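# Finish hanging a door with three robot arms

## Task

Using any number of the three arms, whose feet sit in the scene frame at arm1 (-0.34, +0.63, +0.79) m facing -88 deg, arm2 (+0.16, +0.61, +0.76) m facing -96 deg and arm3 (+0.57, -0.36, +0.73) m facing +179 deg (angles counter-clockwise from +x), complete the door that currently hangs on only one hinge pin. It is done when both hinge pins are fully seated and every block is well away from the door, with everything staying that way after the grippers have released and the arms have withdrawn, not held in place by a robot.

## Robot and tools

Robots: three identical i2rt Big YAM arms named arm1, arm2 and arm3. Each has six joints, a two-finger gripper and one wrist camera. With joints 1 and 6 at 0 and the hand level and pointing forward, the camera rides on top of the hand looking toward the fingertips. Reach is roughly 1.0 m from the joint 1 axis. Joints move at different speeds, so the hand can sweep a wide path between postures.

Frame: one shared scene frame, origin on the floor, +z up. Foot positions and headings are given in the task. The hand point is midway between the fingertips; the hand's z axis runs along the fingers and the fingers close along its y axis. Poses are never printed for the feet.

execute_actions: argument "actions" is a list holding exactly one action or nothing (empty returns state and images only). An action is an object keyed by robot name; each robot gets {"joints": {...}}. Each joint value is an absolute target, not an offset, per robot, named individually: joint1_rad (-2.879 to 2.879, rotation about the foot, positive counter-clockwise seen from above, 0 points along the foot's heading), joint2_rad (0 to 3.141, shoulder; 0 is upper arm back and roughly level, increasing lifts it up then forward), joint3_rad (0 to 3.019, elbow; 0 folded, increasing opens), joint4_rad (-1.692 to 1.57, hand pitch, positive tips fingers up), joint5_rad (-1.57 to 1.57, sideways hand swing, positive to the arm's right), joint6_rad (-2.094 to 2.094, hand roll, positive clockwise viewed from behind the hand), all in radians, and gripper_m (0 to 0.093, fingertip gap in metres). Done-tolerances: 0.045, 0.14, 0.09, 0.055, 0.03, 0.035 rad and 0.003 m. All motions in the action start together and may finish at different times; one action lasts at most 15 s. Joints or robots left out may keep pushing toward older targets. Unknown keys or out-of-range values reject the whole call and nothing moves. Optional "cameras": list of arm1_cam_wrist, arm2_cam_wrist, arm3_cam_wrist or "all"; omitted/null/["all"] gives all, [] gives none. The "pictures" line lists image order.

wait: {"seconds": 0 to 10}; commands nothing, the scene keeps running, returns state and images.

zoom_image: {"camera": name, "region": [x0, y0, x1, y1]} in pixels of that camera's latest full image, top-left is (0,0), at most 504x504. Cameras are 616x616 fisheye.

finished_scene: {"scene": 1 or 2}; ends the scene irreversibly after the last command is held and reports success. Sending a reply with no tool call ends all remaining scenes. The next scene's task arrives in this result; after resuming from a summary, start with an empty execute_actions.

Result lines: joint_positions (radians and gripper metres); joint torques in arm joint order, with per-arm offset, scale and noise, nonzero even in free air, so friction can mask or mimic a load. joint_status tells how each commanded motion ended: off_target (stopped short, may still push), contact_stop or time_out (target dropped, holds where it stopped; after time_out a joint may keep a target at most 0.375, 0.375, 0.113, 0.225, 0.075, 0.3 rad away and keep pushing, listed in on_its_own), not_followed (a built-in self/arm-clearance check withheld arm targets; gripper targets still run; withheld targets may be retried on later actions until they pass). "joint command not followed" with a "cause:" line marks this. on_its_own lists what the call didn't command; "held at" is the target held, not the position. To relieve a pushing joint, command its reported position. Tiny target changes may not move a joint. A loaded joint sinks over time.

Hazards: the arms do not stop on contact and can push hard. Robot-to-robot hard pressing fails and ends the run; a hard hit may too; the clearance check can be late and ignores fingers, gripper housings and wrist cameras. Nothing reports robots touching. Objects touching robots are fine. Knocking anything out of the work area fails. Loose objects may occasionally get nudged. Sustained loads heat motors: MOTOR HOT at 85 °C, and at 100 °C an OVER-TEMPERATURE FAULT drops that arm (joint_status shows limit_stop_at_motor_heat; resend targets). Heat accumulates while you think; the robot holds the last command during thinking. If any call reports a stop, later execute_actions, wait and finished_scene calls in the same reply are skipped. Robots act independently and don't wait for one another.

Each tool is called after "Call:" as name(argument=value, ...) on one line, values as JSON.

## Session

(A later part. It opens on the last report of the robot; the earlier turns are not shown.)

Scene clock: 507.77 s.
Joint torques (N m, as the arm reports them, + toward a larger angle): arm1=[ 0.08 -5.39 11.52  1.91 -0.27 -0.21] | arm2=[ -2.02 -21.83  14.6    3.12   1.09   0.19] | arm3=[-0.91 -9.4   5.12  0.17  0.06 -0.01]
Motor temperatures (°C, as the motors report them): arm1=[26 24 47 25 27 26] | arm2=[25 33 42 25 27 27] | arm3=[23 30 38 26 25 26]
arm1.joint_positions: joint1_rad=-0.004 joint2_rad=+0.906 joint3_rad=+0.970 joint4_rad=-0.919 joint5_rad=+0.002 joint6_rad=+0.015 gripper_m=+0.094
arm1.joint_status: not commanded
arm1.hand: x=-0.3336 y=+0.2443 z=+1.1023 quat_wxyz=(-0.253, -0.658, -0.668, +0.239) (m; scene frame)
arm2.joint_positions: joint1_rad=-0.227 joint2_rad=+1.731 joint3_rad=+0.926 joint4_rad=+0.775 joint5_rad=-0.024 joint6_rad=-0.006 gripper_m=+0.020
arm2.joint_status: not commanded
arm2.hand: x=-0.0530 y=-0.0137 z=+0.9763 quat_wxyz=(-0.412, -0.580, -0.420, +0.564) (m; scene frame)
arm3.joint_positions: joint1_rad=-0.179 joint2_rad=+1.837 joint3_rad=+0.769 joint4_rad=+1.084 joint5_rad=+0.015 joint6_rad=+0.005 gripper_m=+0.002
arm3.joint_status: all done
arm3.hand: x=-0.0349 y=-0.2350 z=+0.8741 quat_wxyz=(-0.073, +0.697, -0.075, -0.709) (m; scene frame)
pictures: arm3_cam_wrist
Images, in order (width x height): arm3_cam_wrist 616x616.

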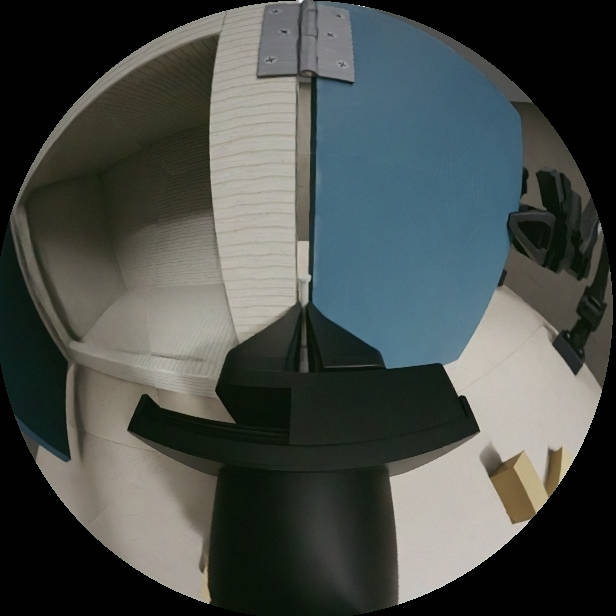

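Progress (dropped 7 mm). Continue with q4 leading.

Call:
execute_actions(actions=[{"arm3":{"joints":{"joint2_rad":1.92,"joint4_rad":1.06}}}], cameras=[])

Call:
execute_actions(actions=[{"arm3":{"joints":{"joint2_rad":1.95,"joint3_rad":0.75,"joint4_rad":1.08}}}], cameras=["arm3_cam_wrist"])

Scene clock: 511.90 s.
Joint torques (N m, as the arm reports them, + toward a larger angle): arm1=[ 0.07 -5.26 11.52  1.88 -0.26 -0.2 ] | arm2=[ -1.84 -22.37  14.47   3.13   1.1    0.21] | arm3=[-0.76 -6.57  5.03  0.64  0.05  0.  ]
Motor temperatures (°C, as the motors report them): arm1=[26 24 48 25 27 26] | arm2=[25 34 42 25 27 27] | arm3=[23 30 38 26 25 26]
arm1.joint_positions: joint1_rad=-0.004 joint2_rad=+0.906 joint3_rad=+0.970 joint4_rad=-0.919 joint5_rad=+0.002 joint6_rad=+0.015 gripper_m=+0.094
arm1.joint_status: not commanded
arm1.hand: x=-0.3336 y=+0.2443 z=+1.1023 quat_wxyz=(-0.253, -0.658, -0.668, +0.239) (m; scene frame)
arm2.joint_positions: joint1_rad=-0.227 joint2_rad=+1.731 joint3_rad=+0.926 joint4_rad=+0.775 joint5_rad=-0.024 joint6_rad=-0.006 gripper_m=+0.020
arm2.joint_status: not commanded
arm2.hand: x=-0.0530 y=-0.0137 z=+0.9763 quat_wxyz=(-0.412, -0.580, -0.420, +0.564) (m; scene frame)
arm3.joint_positions: joint1_rad=-0.179 joint2_rad=+1.852 joint3_rad=+0.769 joint4_rad=+1.090 joint5_rad=+0.015 joint6_rad=+0.005 gripper_m=+0.002
arm3.joint_status: all done
arm3.hand: x=-0.0351 y=-0.2350 z=+0.8668 quat_wxyz=(-0.073, +0.700, -0.075, -0.706) (m; scene frame)
pictures: none
No camera images: the call's "cameras" was empty. Leave "cameras" out to get every camera's image.

Scene clock: 512.53 s.
Joint torques (N m, as the arm reports them, + toward a larger angle): arm1=[ 0.11 -5.47 11.47  1.88 -0.25 -0.2 ] | arm2=[ -1.99 -21.61  14.56   3.17   1.08   0.19] | arm3=[-0.65 -7.04  3.96  0.38  0.09 -0.02]
Motor temperatures (°C, as the motors report them): arm1=[26 24 48 25 27 26] | arm2=[25 34 42 25 27 27] | arm3=[23 30 38 26 25 26]
arm1.joint_positions: joint1_rad=-0.004 joint2_rad=+0.906 joint3_rad=+0.970 joint4_rad=-0.919 joint5_rad=+0.002 joint6_rad=+0.015 gripper_m=+0.094
arm1.joint_status: not commanded
arm1.hand: x=-0.3336 y=+0.2443 z=+1.1023 quat_wxyz=(-0.253, -0.658, -0.668, +0.239) (m; scene frame)
arm2.joint_positions: joint1_rad=-0.227 joint2_rad=+1.731 joint3_rad=+0.926 joint4_rad=+0.775 joint5_rad=-0.024 joint6_rad=-0.006 gripper_m=+0.020
arm2.joint_status: not commanded
arm2.hand: x=-0.0530 y=-0.0137 z=+0.9763 quat_wxyz=(-0.412, -0.580, -0.420, +0.564) (m; scene frame)
arm3.joint_positions: joint1_rad=-0.179 joint2_rad=+1.881 joint3_rad=+0.768 joint4_rad=+1.117 joint5_rad=+0.015 joint6_rad=+0.005 gripper_m=+0.002
arm3.joint_status: all done
arm3.hand: x=-0.0348 y=-0.2350 z=+0.8558 quat_wxyz=(-0.073, +0.702, -0.075, -0.705) (m; scene frame)
pictures: arm3_cam_wrist
Images, in order (width x height): arm3_cam_wrist 616x616.

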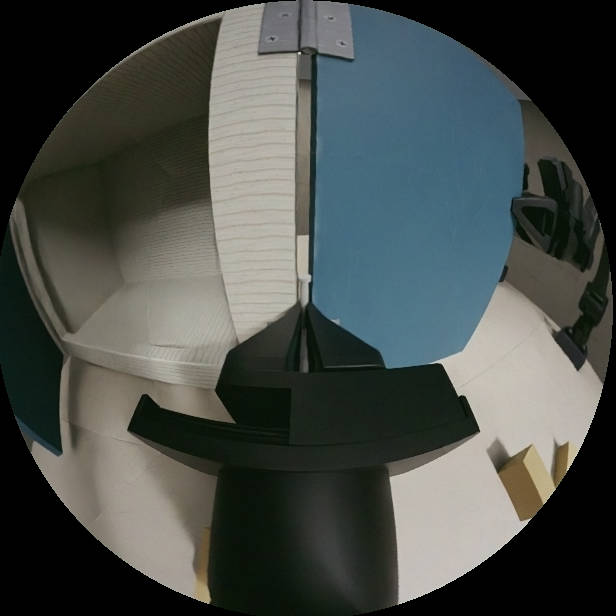

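Call:
execute_actions(actions=[{"arm3":{"joints":{"joint2_rad":1.99,"joint3_rad":0.75,"joint4_rad":1.11}}}], cameras=[])

Call:
execute_actions(actions=[{"arm3":{"joints":{"gripper_m":0.03,"joint2_rad":1.9}}}], cameras=["arm3_cam_wrist"])

Scene clock: 517.23 s.
Joint torques (N m, as the arm reports them, + toward a larger angle): arm1=[ 0.15 -5.59 11.49  1.89 -0.26 -0.2 ] | arm2=[ -1.7  -21.49  14.57   3.13   1.12   0.18] | arm3=[-1.2  -5.31  3.81  0.01  0.04  0.01]
Motor temperatures (°C, as the motors report them): arm1=[26 24 48 25 27 26] | arm2=[25 34 42 25 27 27] | arm3=[23 30 37 26 25 26]
arm1.joint_positions: joint1_rad=-0.004 joint2_rad=+0.906 joint3_rad=+0.970 joint4_rad=-0.919 joint5_rad=+0.002 joint6_rad=+0.015 gripper_m=+0.094
arm1.joint_status: not commanded
arm1.hand: x=-0.3336 y=+0.2443 z=+1.1023 quat_wxyz=(-0.253, -0.658, -0.668, +0.239) (m; scene frame)
arm2.joint_positions: joint1_rad=-0.227 joint2_rad=+1.731 joint3_rad=+0.926 joint4_rad=+0.775 joint5_rad=-0.024 joint6_rad=-0.006 gripper_m=+0.020
arm2.joint_status: not commanded
arm2.hand: x=-0.0530 y=-0.0137 z=+0.9763 quat_wxyz=(-0.412, -0.580, -0.420, +0.564) (m; scene frame)
arm3.joint_positions: joint1_rad=-0.179 joint2_rad=+1.898 joint3_rad=+0.768 joint4_rad=+1.157 joint5_rad=+0.015 joint6_rad=+0.005 gripper_m=+0.002
arm3.joint_status: all done
arm3.hand: x=-0.0346 y=-0.2351 z=+0.8550 quat_wxyz=(-0.074, +0.694, -0.074, -0.713) (m; scene frame)
pictures: none
No camera images: the call's "cameras" was empty. Leave "cameras" out to get every camera's image.

Scene clock: 517.93 s.
Joint torques (N m, as the arm reports them, + toward a larger angle): arm1=[ 0.11 -5.49 11.49  1.86 -0.26 -0.21] | arm2=[ -2.02 -21.92  14.51   3.11   1.12   0.18] | arm3=[  0.54 -11.76   4.     0.53  -0.44  -0.02]
Motor temperatures (°C, as the motors report them): arm1=[26 24 48 25 27 26] | arm2=[25 34 42 25 27 27] | arm3=[23 30 37 26 25 26]
arm1.joint_positions: joint1_rad=-0.004 joint2_rad=+0.906 joint3_rad=+0.970 joint4_rad=-0.919 joint5_rad=+0.002 joint6_rad=+0.015 gripper_m=+0.094
arm1.joint_status: not commanded
arm1.hand: x=-0.3336 y=+0.2443 z=+1.1023 quat_wxyz=(-0.253, -0.658, -0.668, +0.239) (m; scene frame)
arm2.joint_positions: joint1_rad=-0.227 joint2_rad=+1.731 joint3_rad=+0.926 joint4_rad=+0.775 joint5_rad=-0.024 joint6_rad=-0.006 gripper_m=+0.020
arm2.joint_status: not commanded
arm2.hand: x=-0.0530 y=-0.0137 z=+0.9763 quat_wxyz=(-0.412, -0.580, -0.420, +0.564) (m; scene frame)
arm3.joint_positions: joint1_rad=-0.194 joint2_rad=+1.890 joint3_rad=+0.767 joint4_rad=+1.145 joint5_rad=+0.027 joint6_rad=+0.006 gripper_m=+0.030
arm3.joint_status: all done
arm3.hand: x=-0.0318 y=-0.2239 z=+0.8565 quat_wxyz=(-0.083, +0.694, -0.085, -0.710) (m; scene frame)
pictures: arm3_cam_wrist
Images, in order (width x height): arm3_cam_wrist 616x616.

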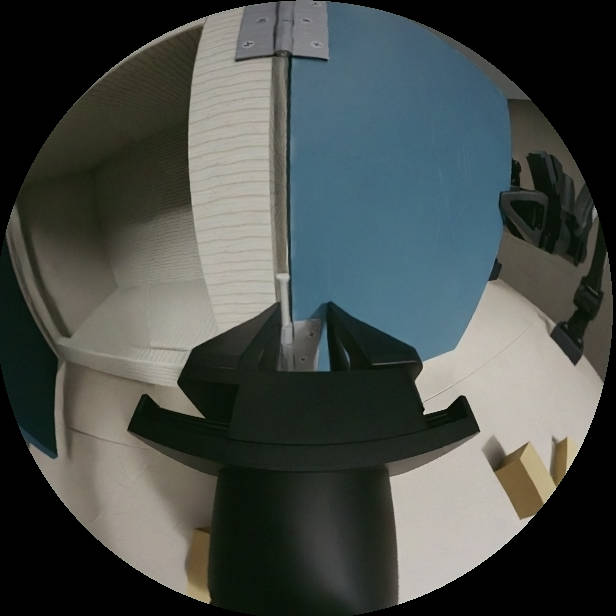

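Call:
execute_actions(actions=[{"arm3":{"joints":{"joint3_rad":0.70,"joint2_rad":1.86,"joint4_rad":1.15}}}], cameras=[])

Call:
execute_actions(actions=[{"arm3":{"joints":{"joint2_rad":1.68,"joint4_rad":1.0,"gripper_m":0.0,"joint1_rad":-0.17,"joint5_rad":0.03}}}], cameras=["arm3_cam_wrist"])

Scene clock: 526.73 s.
Joint torques (N m, as the arm reports them, + toward a larger angle): arm1=[ 0.22 -5.6  11.5   1.91 -0.25 -0.21] | arm2=[ -1.72 -21.6   14.63   3.14   1.12   0.16] | arm3=[ -0.56 -13.09   5.19   1.84  -0.27   0.  ]
Motor temperatures (°C, as the motors report them): arm1=[26 24 48 25 27 26] | arm2=[25 35 43 26 27 27] | arm3=[23 31 37 26 25 26]
arm1.joint_positions: joint1_rad=-0.004 joint2_rad=+0.906 joint3_rad=+0.970 joint4_rad=-0.919 joint5_rad=+0.002 joint6_rad=+0.015 gripper_m=+0.094
arm1.joint_status: not commanded
arm1.hand: x=-0.3336 y=+0.2443 z=+1.1023 quat_wxyz=(-0.253, -0.658, -0.668, +0.239) (m; scene frame)
arm2.joint_positions: joint1_rad=-0.227 joint2_rad=+1.731 joint3_rad=+0.926 joint4_rad=+0.775 joint5_rad=-0.024 joint6_rad=-0.006 gripper_m=+0.020
arm2.joint_status: not commanded
arm2.hand: x=-0.0530 y=-0.0137 z=+0.9763 quat_wxyz=(-0.412, -0.580, -0.420, +0.564) (m; scene frame)
arm3.joint_positions: joint1_rad=-0.194 joint2_rad=+1.877 joint3_rad=+0.697 joint4_rad=+1.145 joint5_rad=+0.023 joint6_rad=+0.006 gripper_m=+0.030
arm3.joint_status: all done
arm3.hand: x=-0.0081 y=-0.2296 z=+0.8361 quat_wxyz=(-0.079, +0.714, -0.085, -0.690) (m; scene frame)
pictures: none
No camera images: the call's "cameras" was empty. Leave "cameras" out to get every camera's image.

Scene clock: 527.80 s.
Joint torques (N m, as the arm reports them, + toward a larger angle): arm1=[ 0.06 -5.38 11.47  1.86 -0.26 -0.21] | arm2=[ -1.73 -21.29  14.65   3.04   1.13   0.16] | arm3=[  1.36 -10.15   6.7    1.44   0.07  -0.01]
Motor temperatures (°C, as the motors report them): arm1=[26 24 48 25 27 26] | arm2=[25 35 43 26 27 27] | arm3=[23 31 37 26 25 26]
arm1.joint_positions: joint1_rad=-0.004 joint2_rad=+0.906 joint3_rad=+0.970 joint4_rad=-0.919 joint5_rad=+0.002 joint6_rad=+0.015 gripper_m=+0.094
arm1.joint_status: not commanded
arm1.hand: x=-0.3336 y=+0.2443 z=+1.1023 quat_wxyz=(-0.253, -0.658, -0.668, +0.239) (m; scene frame)
arm2.joint_positions: joint1_rad=-0.227 joint2_rad=+1.731 joint3_rad=+0.926 joint4_rad=+0.775 joint5_rad=-0.024 joint6_rad=-0.006 gripper_m=+0.020
arm2.joint_status: not commanded
arm2.hand: x=-0.0530 y=-0.0137 z=+0.9763 quat_wxyz=(-0.412, -0.580, -0.420, +0.564) (m; scene frame)
arm3.joint_positions: joint1_rad=-0.184 joint2_rad=+1.675 joint3_rad=+0.697 joint4_rad=+1.010 joint5_rad=+0.026 joint6_rad=+0.006 gripper_m=+0.000
arm3.joint_status: all done
arm3.hand: x=-0.0053 y=-0.2357 z=+0.9178 quat_wxyz=(-0.079, +0.691, -0.081, -0.714) (m; scene frame)
pictures: arm3_cam_wrist
Images, in order (width x height): arm3_cam_wrist 616x616.

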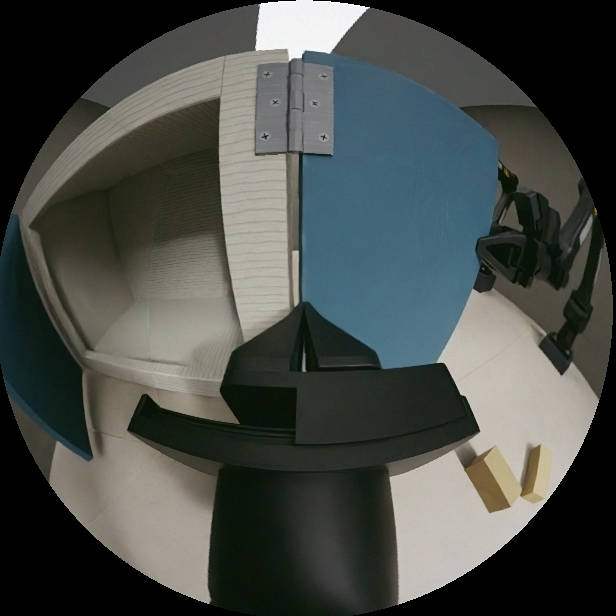

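Call:
execute_actions(actions=[{"arm3":{"joints":{"joint3_rad":0.83,"joint4_rad":0.96}}}], cameras=[])

Call:
execute_actions(actions=[{"arm3":{"joints":{"joint2_rad":1.8,"joint4_rad":1.02}}}], cameras=["arm3_cam_wrist"])

Scene clock: 533.57 s.
Joint torques (N m, as the arm reports them, + toward a larger angle): arm1=[ 0.11 -5.41 11.54  1.84 -0.26 -0.2 ] | arm2=[ -2.04 -21.96  14.54   3.16   1.12   0.17] | arm3=[  1.84 -11.12  10.21   1.44   0.     0.  ]
Motor temperatures (°C, as the motors report them): arm1=[26 24 48 25 27 26] | arm2=[25 35 43 26 27 27] | arm3=[23 31 38 26 25 26]
arm1.joint_positions: joint1_rad=-0.004 joint2_rad=+0.906 joint3_rad=+0.970 joint4_rad=-0.919 joint5_rad=+0.002 joint6_rad=+0.015 gripper_m=+0.094
arm1.joint_status: not commanded
arm1.hand: x=-0.3336 y=+0.2443 z=+1.1023 quat_wxyz=(-0.253, -0.658, -0.668, +0.239) (m; scene frame)
arm2.joint_positions: joint1_rad=-0.227 joint2_rad=+1.729 joint3_rad=+0.926 joint4_rad=+0.774 joint5_rad=-0.024 joint6_rad=-0.006 gripper_m=+0.020
arm2.joint_status: not commanded
arm2.hand: x=-0.0529 y=-0.0136 z=+0.9766 quat_wxyz=(-0.412, -0.580, -0.420, +0.564) (m; scene frame)
arm3.joint_positions: joint1_rad=-0.184 joint2_rad=+1.675 joint3_rad=+0.795 joint4_rad=+0.968 joint5_rad=+0.027 joint6_rad=+0.006 gripper_m=+0.000
arm3.joint_status: all done
arm3.hand: x=-0.0339 y=-0.2298 z=+0.9537 quat_wxyz=(-0.081, +0.671, -0.079, -0.733) (m; scene frame)
pictures: none
No camera images: the call's "cameras" was empty. Leave "cameras" out to get every camera's image.

Scene clock: 534.33 s.
Joint torques (N m, as the arm reports them, + toward a larger angle): arm1=[ 0.22 -5.37 11.48  1.91 -0.26 -0.2 ] | arm2=[ -1.86 -21.68  14.53   3.16   1.11   0.17] | arm3=[ 1.24 -5.14  9.76  0.43 -0.08 -0.04]
Motor temperatures (°C, as the motors report them): arm1=[26 24 48 25 27 26] | arm2=[25 35 43 26 27 27] | arm3=[23 31 38 26 25 26]
arm1.joint_positions: joint1_rad=-0.004 joint2_rad=+0.906 joint3_rad=+0.970 joint4_rad=-0.919 joint5_rad=+0.002 joint6_rad=+0.015 gripper_m=+0.094
arm1.joint_status: not commanded
arm1.hand: x=-0.3336 y=+0.2443 z=+1.1023 quat_wxyz=(-0.253, -0.658, -0.668, +0.239) (m; scene frame)
arm2.joint_positions: joint1_rad=-0.227 joint2_rad=+1.729 joint3_rad=+0.926 joint4_rad=+0.774 joint5_rad=-0.024 joint6_rad=-0.006 gripper_m=+0.020
arm2.joint_status: not commanded
arm2.hand: x=-0.0529 y=-0.0136 z=+0.9766 quat_wxyz=(-0.412, -0.580, -0.420, +0.564) (m; scene frame)
arm3.joint_positions: joint1_rad=-0.184 joint2_rad=+1.715 joint3_rad=+0.795 joint4_rad=+1.059 joint5_rad=+0.028 joint6_rad=+0.006 gripper_m=+0.000
arm3.joint_status: all done
arm3.hand: x=-0.0352 y=-0.2296 z=+0.9521 quat_wxyz=(-0.083, +0.652, -0.078, -0.750) (m; scene frame)
pictures: arm3_cam_wrist
Images, in order (width x height): arm3_cam_wrist 616x616.

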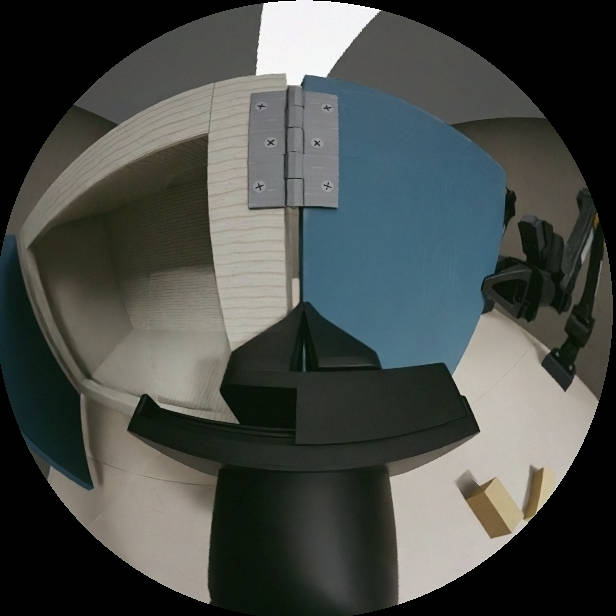

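Call:
execute_actions(actions=[{"arm3":{"joints":{"joint2_rad":1.69,"joint3_rad":0.775,"joint4_rad":0.95,"joint5_rad":-0.002}}}], cameras=["arm3_cam_wrist"])

Scene clock: 539.33 s.
Joint torques (N m, as the arm reports them, + toward a larger angle): arm1=[ 0.09 -5.5  11.52  1.9  -0.26 -0.21] | arm2=[ -1.94 -21.74  14.6    3.23   1.16   0.17] | arm3=[  1.26 -12.29   6.71   1.42  -0.32  -0.02]
Motor temperatures (°C, as the motors report them): arm1=[26 24 48 25 27 26] | arm2=[25 35 43 26 27 27] | arm3=[23 30 39 26 25 26]
arm1.joint_positions: joint1_rad=-0.004 joint2_rad=+0.906 joint3_rad=+0.970 joint4_rad=-0.919 joint5_rad=+0.002 joint6_rad=+0.015 gripper_m=+0.094
arm1.joint_status: not commanded
arm1.hand: x=-0.3336 y=+0.2443 z=+1.1023 quat_wxyz=(-0.253, -0.658, -0.668, +0.239) (m; scene frame)
arm2.joint_positions: joint1_rad=-0.227 joint2_rad=+1.729 joint3_rad=+0.926 joint4_rad=+0.774 joint5_rad=-0.025 joint6_rad=-0.006 gripper_m=+0.020
arm2.joint_status: not commanded
arm2.hand: x=-0.0528 y=-0.0136 z=+0.9766 quat_wxyz=(-0.412, -0.580, -0.421, +0.563) (m; scene frame)
arm3.joint_positions: joint1_rad=-0.183 joint2_rad=+1.707 joint3_rad=+0.775 joint4_rad=+0.961 joint5_rad=+0.002 joint6_rad=+0.005 gripper_m=+0.000
arm3.joint_status: all done
arm3.hand: x=-0.0320 y=-0.2350 z=+0.9235 quat_wxyz=(-0.071, +0.693, -0.072, -0.714) (m; scene frame)
pictures: arm3_cam_wrist
Images, in order (width x height): arm3_cam_wrist 616x616.

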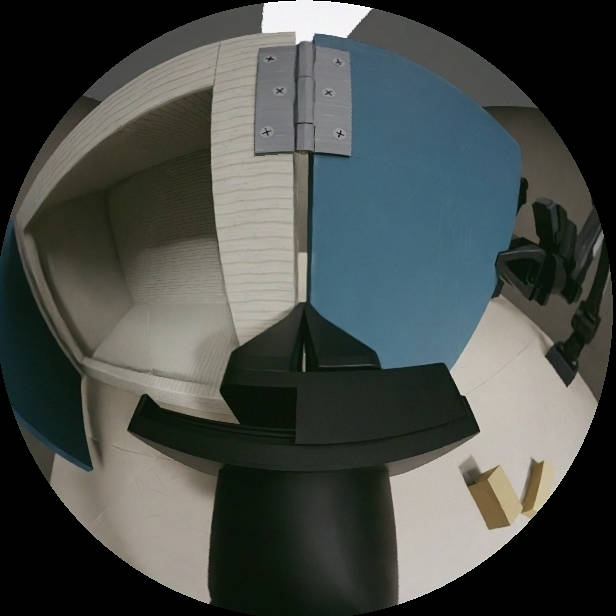

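Call:
execute_actions(actions=[{"arm3":{"joints":{"joint2_rad":1.8,"joint4_rad":1.04}}}], cameras=[])

Call:
execute_actions(actions=[{"arm3":{"joints":{"joint2_rad":1.88,"joint4_rad":1.09}}}], cameras=["arm3_cam_wrist"])

Scene clock: 545.07 s.
Joint torques (N m, as the arm reports them, + toward a larger angle): arm1=[ 0.15 -5.5  11.53  1.86 -0.26 -0.21] | arm2=[ -1.8  -21.88  14.75   3.14   1.12   0.2 ] | arm3=[  0.93 -10.89   6.18   2.22  -0.28  -0.03]
Motor temperatures (°C, as the motors report them): arm1=[26 24 48 25 27 26] | arm2=[25 35 44 26 27 27] | arm3=[23 31 39 26 25 26]
arm1.joint_positions: joint1_rad=-0.004 joint2_rad=+0.906 joint3_rad=+0.970 joint4_rad=-0.919 joint5_rad=+0.002 joint6_rad=+0.015 gripper_m=+0.094
arm1.joint_status: not commanded
arm1.hand: x=-0.3336 y=+0.2443 z=+1.1023 quat_wxyz=(-0.253, -0.658, -0.668, +0.239) (m; scene frame)
arm2.joint_positions: joint1_rad=-0.227 joint2_rad=+1.729 joint3_rad=+0.926 joint4_rad=+0.774 joint5_rad=-0.025 joint6_rad=-0.006 gripper_m=+0.020
arm2.joint_status: not commanded
arm2.hand: x=-0.0528 y=-0.0136 z=+0.9766 quat_wxyz=(-0.412, -0.580, -0.421, +0.563) (m; scene frame)
arm3.joint_positions: joint1_rad=-0.183 joint2_rad=+1.789 joint3_rad=+0.775 joint4_rad=+1.026 joint5_rad=+0.002 joint6_rad=+0.005 gripper_m=+0.000
arm3.joint_status: all done
arm3.hand: x=-0.0357 y=-0.2344 z=+0.8913 quat_wxyz=(-0.070, +0.699, -0.072, -0.708) (m; scene frame)
pictures: none
No camera images: the call's "cameras" was empty. Leave "cameras" out to get every camera's image.

Scene clock: 545.77 s.
Joint torques (N m, as the arm reports them, + toward a larger angle): arm1=[ 0.21 -5.48 11.49  1.89 -0.26 -0.2 ] | arm2=[ -2.3  -22.12  14.46   3.13   1.13   0.17] | arm3=[ 0.8  -7.93  5.94  1.23 -0.26  0.  ]
Motor temperatures (°C, as the motors report them): arm1=[26 24 48 25 27 26] | arm2=[25 35 44 26 27 27] | arm3=[23 31 39 26 25 26]
arm1.joint_positions: joint1_rad=-0.004 joint2_rad=+0.906 joint3_rad=+0.970 joint4_rad=-0.919 joint5_rad=+0.002 joint6_rad=+0.015 gripper_m=+0.094
arm1.joint_status: not commanded
arm1.hand: x=-0.3336 y=+0.2443 z=+1.1023 quat_wxyz=(-0.253, -0.658, -0.668, +0.239) (m; scene frame)
arm2.joint_positions: joint1_rad=-0.227 joint2_rad=+1.729 joint3_rad=+0.926 joint4_rad=+0.774 joint5_rad=-0.025 joint6_rad=-0.006 gripper_m=+0.020
arm2.joint_status: not commanded
arm2.hand: x=-0.0528 y=-0.0136 z=+0.9766 quat_wxyz=(-0.412, -0.580, -0.421, +0.563) (m; scene frame)
arm3.joint_positions: joint1_rad=-0.183 joint2_rad=+1.824 joint3_rad=+0.775 joint4_rad=+1.107 joint5_rad=+0.001 joint6_rad=+0.005 gripper_m=+0.000
arm3.joint_status: all done
arm3.hand: x=-0.0362 y=-0.2343 z=+0.8897 quat_wxyz=(-0.071, +0.683, -0.070, -0.724) (m; scene frame)
pictures: arm3_cam_wrist
Images, in order (width x height): arm3_cam_wrist 616x616.

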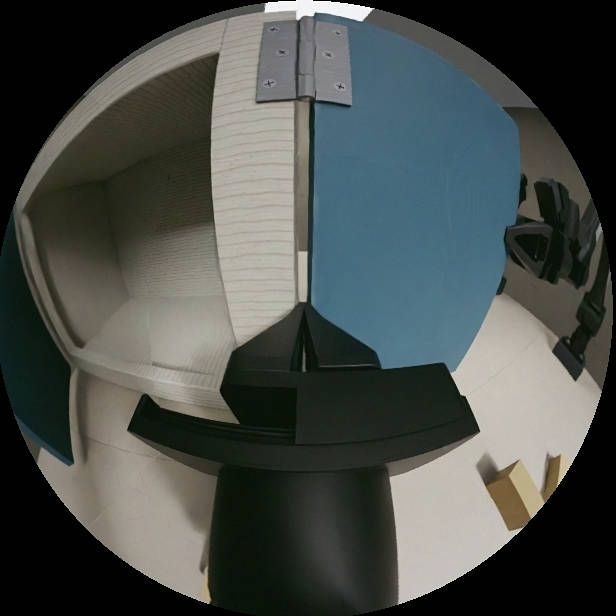

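Call:
execute_actions(actions=[{"arm3":{"joints":{"joint2_rad":1.9,"joint4_rad":1.03}}}], cameras=[])

Call:
execute_actions(actions=[{"arm3":{"joints":{"joint2_rad":1.97,"joint3_rad":0.765,"joint4_rad":1.06}}}], cameras=[])

Scene clock: 553.60 s.
Joint torques (N m, as the arm reports them, + toward a larger angle): arm1=[ 0.18 -5.41 11.5   1.89 -0.26 -0.2 ] | arm2=[ -2.12 -21.96  14.56   3.1    1.11   0.16] | arm3=[ 1.72 -6.3   5.86 -0.89 -0.28 -0.04]
Motor temperatures (°C, as the motors report them): arm1=[26 24 48 25 27 26] | arm2=[25 36 44 26 28 27] | arm3=[23 30 38 26 25 26]
arm1.joint_positions: joint1_rad=-0.004 joint2_rad=+0.906 joint3_rad=+0.970 joint4_rad=-0.919 joint5_rad=+0.002 joint6_rad=+0.015 gripper_m=+0.094
arm1.joint_status: not commanded
arm1.hand: x=-0.3336 y=+0.2443 z=+1.1023 quat_wxyz=(-0.253, -0.658, -0.668, +0.239) (m; scene frame)
arm2.joint_positions: joint1_rad=-0.227 joint2_rad=+1.729 joint3_rad=+0.926 joint4_rad=+0.774 joint5_rad=-0.025 joint6_rad=-0.006 gripper_m=+0.020
arm2.joint_status: not commanded
arm2.hand: x=-0.0528 y=-0.0136 z=+0.9766 quat_wxyz=(-0.412, -0.580, -0.421, +0.563) (m; scene frame)
arm3.joint_positions: joint1_rad=-0.183 joint2_rad=+1.826 joint3_rad=+0.775 joint4_rad=+1.104 joint5_rad=+0.001 joint6_rad=+0.005 gripper_m=+0.000
arm3.joint_status: joint4_rad time_out (moved -0.003 of -0.077); the others done
arm3.on_its_own: joint4_rad reads +1.104 and still pushes toward +1.030 since a time_out
arm3.hand: x=-0.0362 y=-0.2343 z=+0.8883 quat_wxyz=(-0.071, +0.684, -0.070, -0.722) (m; scene frame)
pictures: none
No camera images: the call's "cameras" was empty. Leave "cameras" out to get every camera's image.

not run: a stop came earlier in this reply.

Call:
execute_actions(actions=[{"arm2":{"joints":{"joint2_rad":1.7,"joint3_rad":0.96}},"arm3":{"joints":{"joint2_rad":1.93,"joint3_rad":0.765,"joint4_rad":1.09}}}], cameras=["arm3_cam_wrist"])

Scene clock: 560.03 s.
Joint torques (N m, as the arm reports them, + toward a larger angle): arm1=[ 0.1  -5.39 11.48  1.84 -0.27 -0.2 ] | arm2=[ -2.13 -15.98  11.46   3.08   1.15   0.19] | arm3=[ 1.25 -8.95  4.71  0.24 -0.21 -0.01]
Motor temperatures (°C, as the motors report them): arm1=[26 24 48 25 27 26] | arm2=[25 36 44 26 28 27] | arm3=[23 30 38 26 25 26]
arm1.joint_positions: joint1_rad=-0.004 joint2_rad=+0.906 joint3_rad=+0.970 joint4_rad=-0.919 joint5_rad=+0.002 joint6_rad=+0.015 gripper_m=+0.094
arm1.joint_status: not commanded
arm1.hand: x=-0.3336 y=+0.2443 z=+1.1023 quat_wxyz=(-0.253, -0.658, -0.668, +0.239) (m; scene frame)
arm2.joint_positions: joint1_rad=-0.226 joint2_rad=+1.731 joint3_rad=+0.924 joint4_rad=+0.774 joint5_rad=-0.025 joint6_rad=-0.006 gripper_m=+0.020
arm2.joint_status: all done
arm2.hand: x=-0.0516 y=-0.0134 z=+0.9740 quat_wxyz=(-0.412, -0.580, -0.422, +0.562) (m; scene frame)
arm3.joint_positions: joint1_rad=-0.183 joint2_rad=+1.885 joint3_rad=+0.775 joint4_rad=+1.129 joint5_rad=-0.001 joint6_rad=+0.005 gripper_m=+0.000
arm3.joint_status: all done
arm3.hand: x=-0.0371 y=-0.2350 z=+0.8590 quat_wxyz=(-0.069, +0.697, -0.071, -0.711) (m; scene frame)
pictures: arm3_cam_wrist
Images, in order (width x height): arm3_cam_wrist 616x616.

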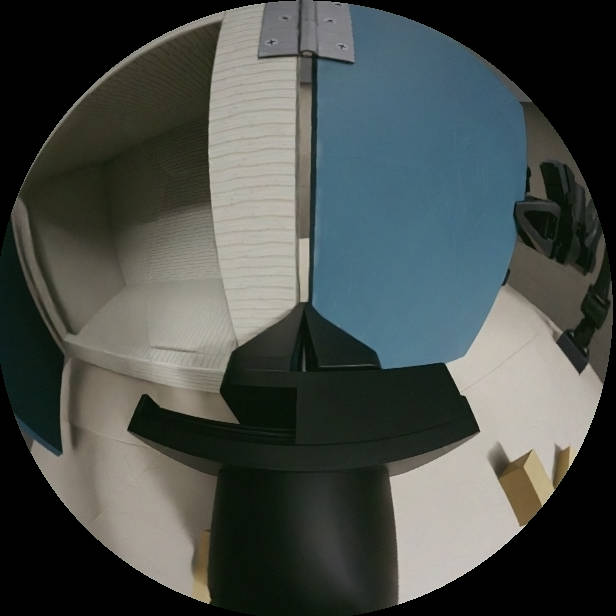

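Call:
execute_actions(actions=[{"arm3":{"joints":{"joint2_rad":1.96,"joint4_rad":1.1}}}], cameras=[])

Call:
execute_actions(actions=[{"arm3":{"joints":{"joint2_rad":1.75,"joint3_rad":0.72,"joint4_rad":1.0}},"arm2":{"joints":{"joint2_rad":1.75,"joint3_rad":0.93,"joint4_rad":0.79}}}], cameras=[])

Call:
execute_actions(actions=[{"arm3":{"joints":{"joint2_rad":1.35,"joint3_rad":0.65,"joint4_rad":0.3}},"arm2":{"joints":{"gripper_m":0.093}}}], cameras=["arm3_cam_wrist"])

Call:
zoom_image(camera="arm3_cam_wrist", region=[250, 0, 370, 310])

Scene clock: 567.67 s.
Joint torques (N m, as the arm reports them, + toward a larger angle): arm1=[ 0.02 -5.39 11.48  1.83 -0.27 -0.2 ] | arm2=[ -2.13 -15.7   11.49   3.06   1.16   0.16] | arm3=[ 1.23 -6.75  4.68  0.65 -0.17 -0.03]
Motor temperatures (°C, as the motors report them): arm1=[26 24 48 25 27 26] | arm2=[25 35 43 26 28 27] | arm3=[23 30 38 26 25 26]
arm1.joint_positions: joint1_rad=-0.004 joint2_rad=+0.906 joint3_rad=+0.970 joint4_rad=-0.919 joint5_rad=+0.002 joint6_rad=+0.015 gripper_m=+0.094
arm1.joint_status: not commanded
arm1.hand: x=-0.3336 y=+0.2443 z=+1.1023 quat_wxyz=(-0.253, -0.658, -0.668, +0.239) (m; scene frame)
arm2.joint_positions: joint1_rad=-0.226 joint2_rad=+1.731 joint3_rad=+0.924 joint4_rad=+0.774 joint5_rad=-0.025 joint6_rad=-0.006 gripper_m=+0.020
arm2.joint_status: not commanded
arm2.hand: x=-0.0516 y=-0.0134 z=+0.9740 quat_wxyz=(-0.412, -0.580, -0.422, +0.562) (m; scene frame)
arm3.joint_positions: joint1_rad=-0.183 joint2_rad=+1.887 joint3_rad=+0.775 joint4_rad=+1.132 joint5_rad=-0.001 joint6_rad=+0.005 gripper_m=+0.000
arm3.joint_status: all done
arm3.hand: x=-0.0371 y=-0.2350 z=+0.8585 quat_wxyz=(-0.069, +0.696, -0.071, -0.711) (m; scene frame)
pictures: none
No camera images: the call's "cameras" was empty. Leave "cameras" out to get every camera's image.

Scene clock: 568.63 s.
Joint torques (N m, as the arm reports them, + toward a larger angle): arm1=[ 0.14 -5.41 11.52  1.88 -0.25 -0.21] | arm2=[ -1.94 -12.27   9.19   2.39   1.15   0.16] | arm3=[  1.   -12.14   5.95   1.42  -0.17   0.01]
Motor temperatures (°C, as the motors report them): arm1=[26 24 48 25 27 26] | arm2=[25 35 43 26 28 27] | arm3=[23 30 38 26 25 26]
arm1.joint_positions: joint1_rad=-0.004 joint2_rad=+0.906 joint3_rad=+0.970 joint4_rad=-0.919 joint5_rad=+0.002 joint6_rad=+0.015 gripper_m=+0.094
arm1.joint_status: not commanded
arm1.hand: x=-0.3336 y=+0.2443 z=+1.1023 quat_wxyz=(-0.253, -0.658, -0.668, +0.239) (m; scene frame)
arm2.joint_positions: joint1_rad=-0.226 joint2_rad=+1.734 joint3_rad=+0.922 joint4_rad=+0.774 joint5_rad=-0.025 joint6_rad=-0.006 gripper_m=+0.020
arm2.joint_status: all done
arm2.hand: x=-0.0515 y=-0.0131 z=+0.9711 quat_wxyz=(-0.411, -0.582, -0.423, +0.560) (m; scene frame)
arm3.joint_positions: joint1_rad=-0.183 joint2_rad=+1.763 joint3_rad=+0.719 joint4_rad=+1.010 joint5_rad=-0.001 joint6_rad=+0.005 gripper_m=+0.000
arm3.joint_status: all done
arm3.hand: x=-0.0171 y=-0.2390 z=+0.8775 quat_wxyz=(-0.067, +0.715, -0.073, -0.692) (m; scene frame)
pictures: none
No camera images: the call's "cameras" was empty. Leave "cameras" out to get every camera's image.

Scene clock: 570.00 s.
Joint torques (N m, as the arm reports them, + toward a larger angle): arm1=[ 0.27 -5.4  11.52  1.85 -0.26 -0.21] | arm2=[ -1.31 -12.05   9.16   2.37   0.19   0.17] | arm3=[ 0.76 -7.25  8.71  1.41 -0.18  0.01]
Motor temperatures (°C, as the motors report them): arm1=[26 24 48 25 27 26] | arm2=[25 35 42 26 28 27] | arm3=[23 30 38 26 25 26]
arm1.joint_positions: joint1_rad=-0.004 joint2_rad=+0.906 joint3_rad=+0.970 joint4_rad=-0.919 joint5_rad=+0.002 joint6_rad=+0.015 gripper_m=+0.094
arm1.joint_status: not commanded
arm1.hand: x=-0.3336 y=+0.2443 z=+1.1023 quat_wxyz=(-0.253, -0.658, -0.668, +0.239) (m; scene frame)
arm2.joint_positions: joint1_rad=-0.233 joint2_rad=+1.735 joint3_rad=+0.922 joint4_rad=+0.774 joint5_rad=-0.003 joint6_rad=-0.006 gripper_m=+0.093
arm2.joint_status: all done
arm2.hand: x=-0.0598 y=-0.0103 z=+0.9706 quat_wxyz=(-0.402, -0.588, -0.415, +0.566) (m; scene frame)
arm3.joint_positions: joint1_rad=-0.183 joint2_rad=+1.342 joint3_rad=+0.643 joint4_rad=+0.311 joint5_rad=-0.001 joint6_rad=+0.005 gripper_m=+0.000
arm3.joint_status: all done
arm3.hand: x=+0.0581 y=-0.2542 z=+0.9026 quat_wxyz=(-0.054, +0.826, -0.084, -0.555) (m; scene frame)
pictures: arm3_cam_wrist
Images, in order (width x height): arm3_cam_wrist 616x616.

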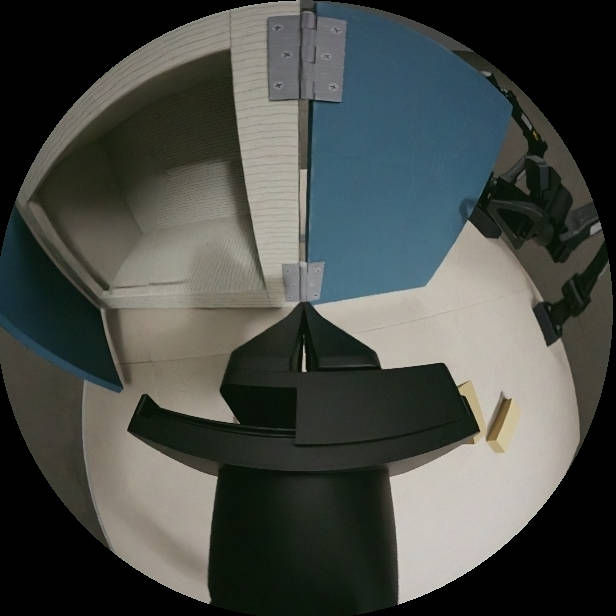

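Region (250, 0, 370, 310) of arm3_cam_wrist's 616x616 image, scaled by 1.626, with more detail than that image has; it fills the left 195 columns of this view, and the rest is white.

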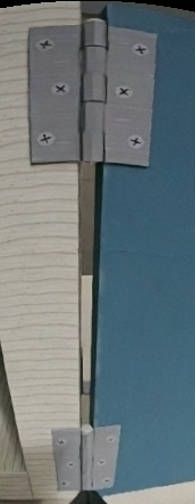

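Call:
zoom_image(camera="arm3_cam_wrist", region=[275, 240, 335, 310])

Call:
zoom_image(camera="arm3_cam_wrist", region=[270, 0, 350, 60])

Region (275, 240, 335, 310) of arm3_cam_wrist's 616x616 image, scaled by 7.200, with more detail than that image has; it fills the left 432 columns of this view, and the rest is white.

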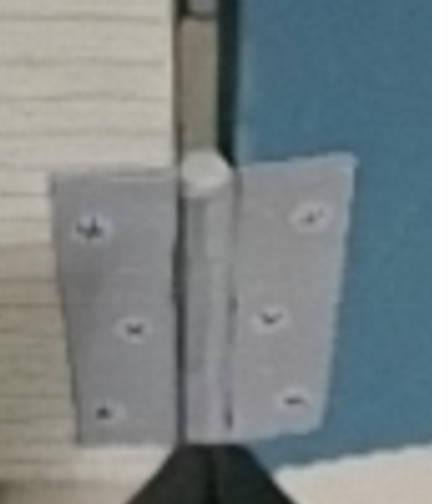

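Region (270, 0, 350, 60) of arm3_cam_wrist's 616x616 image, scaled by 6.300, with more detail than that image has; it fills the top 378 rows of this view, and the rest is white.

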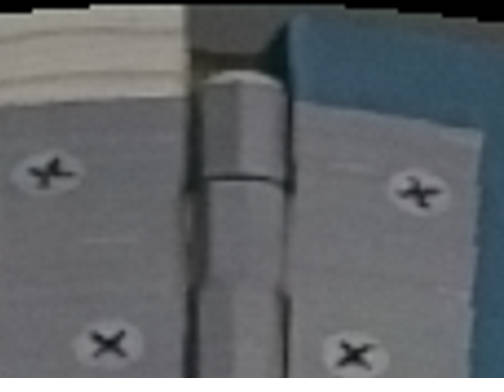

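Call:
execute_actions(actions=[{"arm2":{"joints":{"joint2_rad":1.3,"joint3_rad":0.55}},"arm3":{"joints":{"joint2_rad":1.2,"joint3_rad":0.9,"joint4_rad":0.1}}}], cameras=["arm3_cam_wrist"])

Scene clock: 584.00 s.
Joint torques (N m, as the arm reports them, + toward a larger angle): arm1=[ 0.04 -5.45 11.47  1.87 -0.27 -0.21] | arm2=[-1.52 -7.01  8.69  2.29  0.18  0.17] | arm3=[ 1.09 -6.37 11.95  1.39 -0.18 -0.01]
Motor temperatures (°C, as the motors report them): arm1=[26 24 49 25 27 26] | arm2=[25 33 41 25 27 27] | arm3=[23 30 40 26 25 26]
arm1.joint_positions: joint1_rad=-0.004 joint2_rad=+0.906 joint3_rad=+0.970 joint4_rad=-0.919 joint5_rad=+0.002 joint6_rad=+0.015 gripper_m=+0.094
arm1.joint_status: not commanded
arm1.hand: x=-0.3336 y=+0.2443 z=+1.1023 quat_wxyz=(-0.253, -0.658, -0.668, +0.239) (m; scene frame)
arm2.joint_positions: joint1_rad=-0.233 joint2_rad=+1.296 joint3_rad=+0.555 joint4_rad=+0.774 joint5_rad=-0.003 joint6_rad=-0.006 gripper_m=+0.093
arm2.joint_status: all done
arm2.hand: x=-0.0108 y=+0.1285 z=+1.0280 quat_wxyz=(-0.417, -0.567, -0.400, +0.587) (m; scene frame)
arm3.joint_positions: joint1_rad=-0.183 joint2_rad=+1.190 joint3_rad=+0.875 joint4_rad=+0.110 joint5_rad=-0.001 joint6_rad=+0.005 gripper_m=+0.000
arm3.joint_status: all done
arm3.hand: x=+0.0326 y=-0.2492 z=+1.0662 quat_wxyz=(-0.061, +0.771, -0.078, -0.629) (m; scene frame)
pictures: arm3_cam_wrist
Images, in order (width x height): arm3_cam_wrist 616x616.

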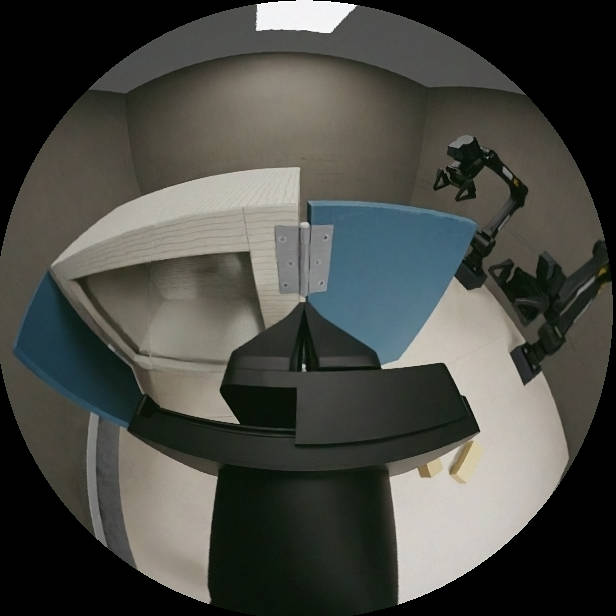

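Call:
zoom_image(camera="arm3_cam_wrist", region=[270, 200, 340, 300])

Region (270, 200, 340, 300) of arm3_cam_wrist's 616x616 image, scaled by 5.040, with more detail than that image has; it fills the left 353 columns of this view, and the rest is white.

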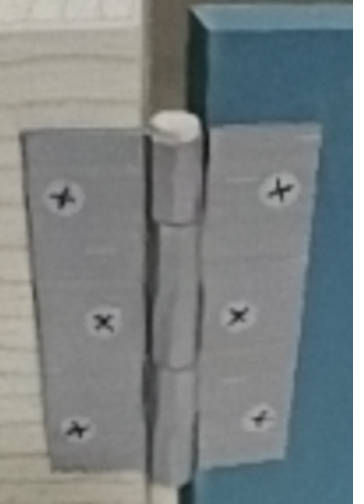

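Both pins seated. Retreat.

Call:
execute_actions(actions=[{"arm2":{"joints":{"joint1_rad":0,"joint2_rad":0.6,"joint3_rad":0.6,"joint4_rad":0}},"arm3":{"joints":{"joint2_rad":0.6,"joint3_rad":0.6,"joint4_rad":0}}}], cameras=[])

Call:
finished_scene(scene=1)

Scene clock: 591.30 s.
Joint torques (N m, as the arm reports them, + toward a larger angle): arm1=[ 0.11 -5.37 11.55  1.86 -0.26 -0.2 ] | arm2=[-0.43 -0.89 15.34  0.95  0.    0.18] | arm3=[ 1.19  0.1  10.17  1.63 -0.15  0.01]
Motor temperatures (°C, as the motors report them): arm1=[26 24 49 25 27 26] | arm2=[25 33 40 25 27 27] | arm3=[23 30 42 26 25 26]
arm1.joint_positions: joint1_rad=-0.004 joint2_rad=+0.906 joint3_rad=+0.970 joint4_rad=-0.919 joint5_rad=+0.002 joint6_rad=+0.015 gripper_m=+0.094
arm1.joint_status: not commanded
arm1.hand: x=-0.3336 y=+0.2443 z=+1.1023 quat_wxyz=(-0.253, -0.658, -0.668, +0.239) (m; scene frame)
arm2.joint_positions: joint1_rad=+0.003 joint2_rad=+0.599 joint3_rad=+0.555 joint4_rad=+0.020 joint5_rad=+0.000 joint6_rad=-0.006 gripper_m=+0.093
arm2.joint_status: all done
arm2.hand: x=+0.1200 y=+0.2389 z=+1.1421 quat_wxyz=(-0.469, -0.531, -0.476, +0.521) (m; scene frame)
arm3.joint_positions: joint1_rad=-0.183 joint2_rad=+0.594 joint3_rad=+0.600 joint4_rad=+0.004 joint5_rad=-0.001 joint6_rad=+0.005 gripper_m=+0.000
arm3.joint_status: all done
arm3.hand: x=+0.2034 y=-0.2837 z=+1.1303 quat_wxyz=(-0.068, +0.700, -0.071, -0.707) (m; scene frame)
pictures: none
No camera images: the call's "cameras" was empty. Leave "cameras" out to get every camera's image.

The scene is finished: the task was done.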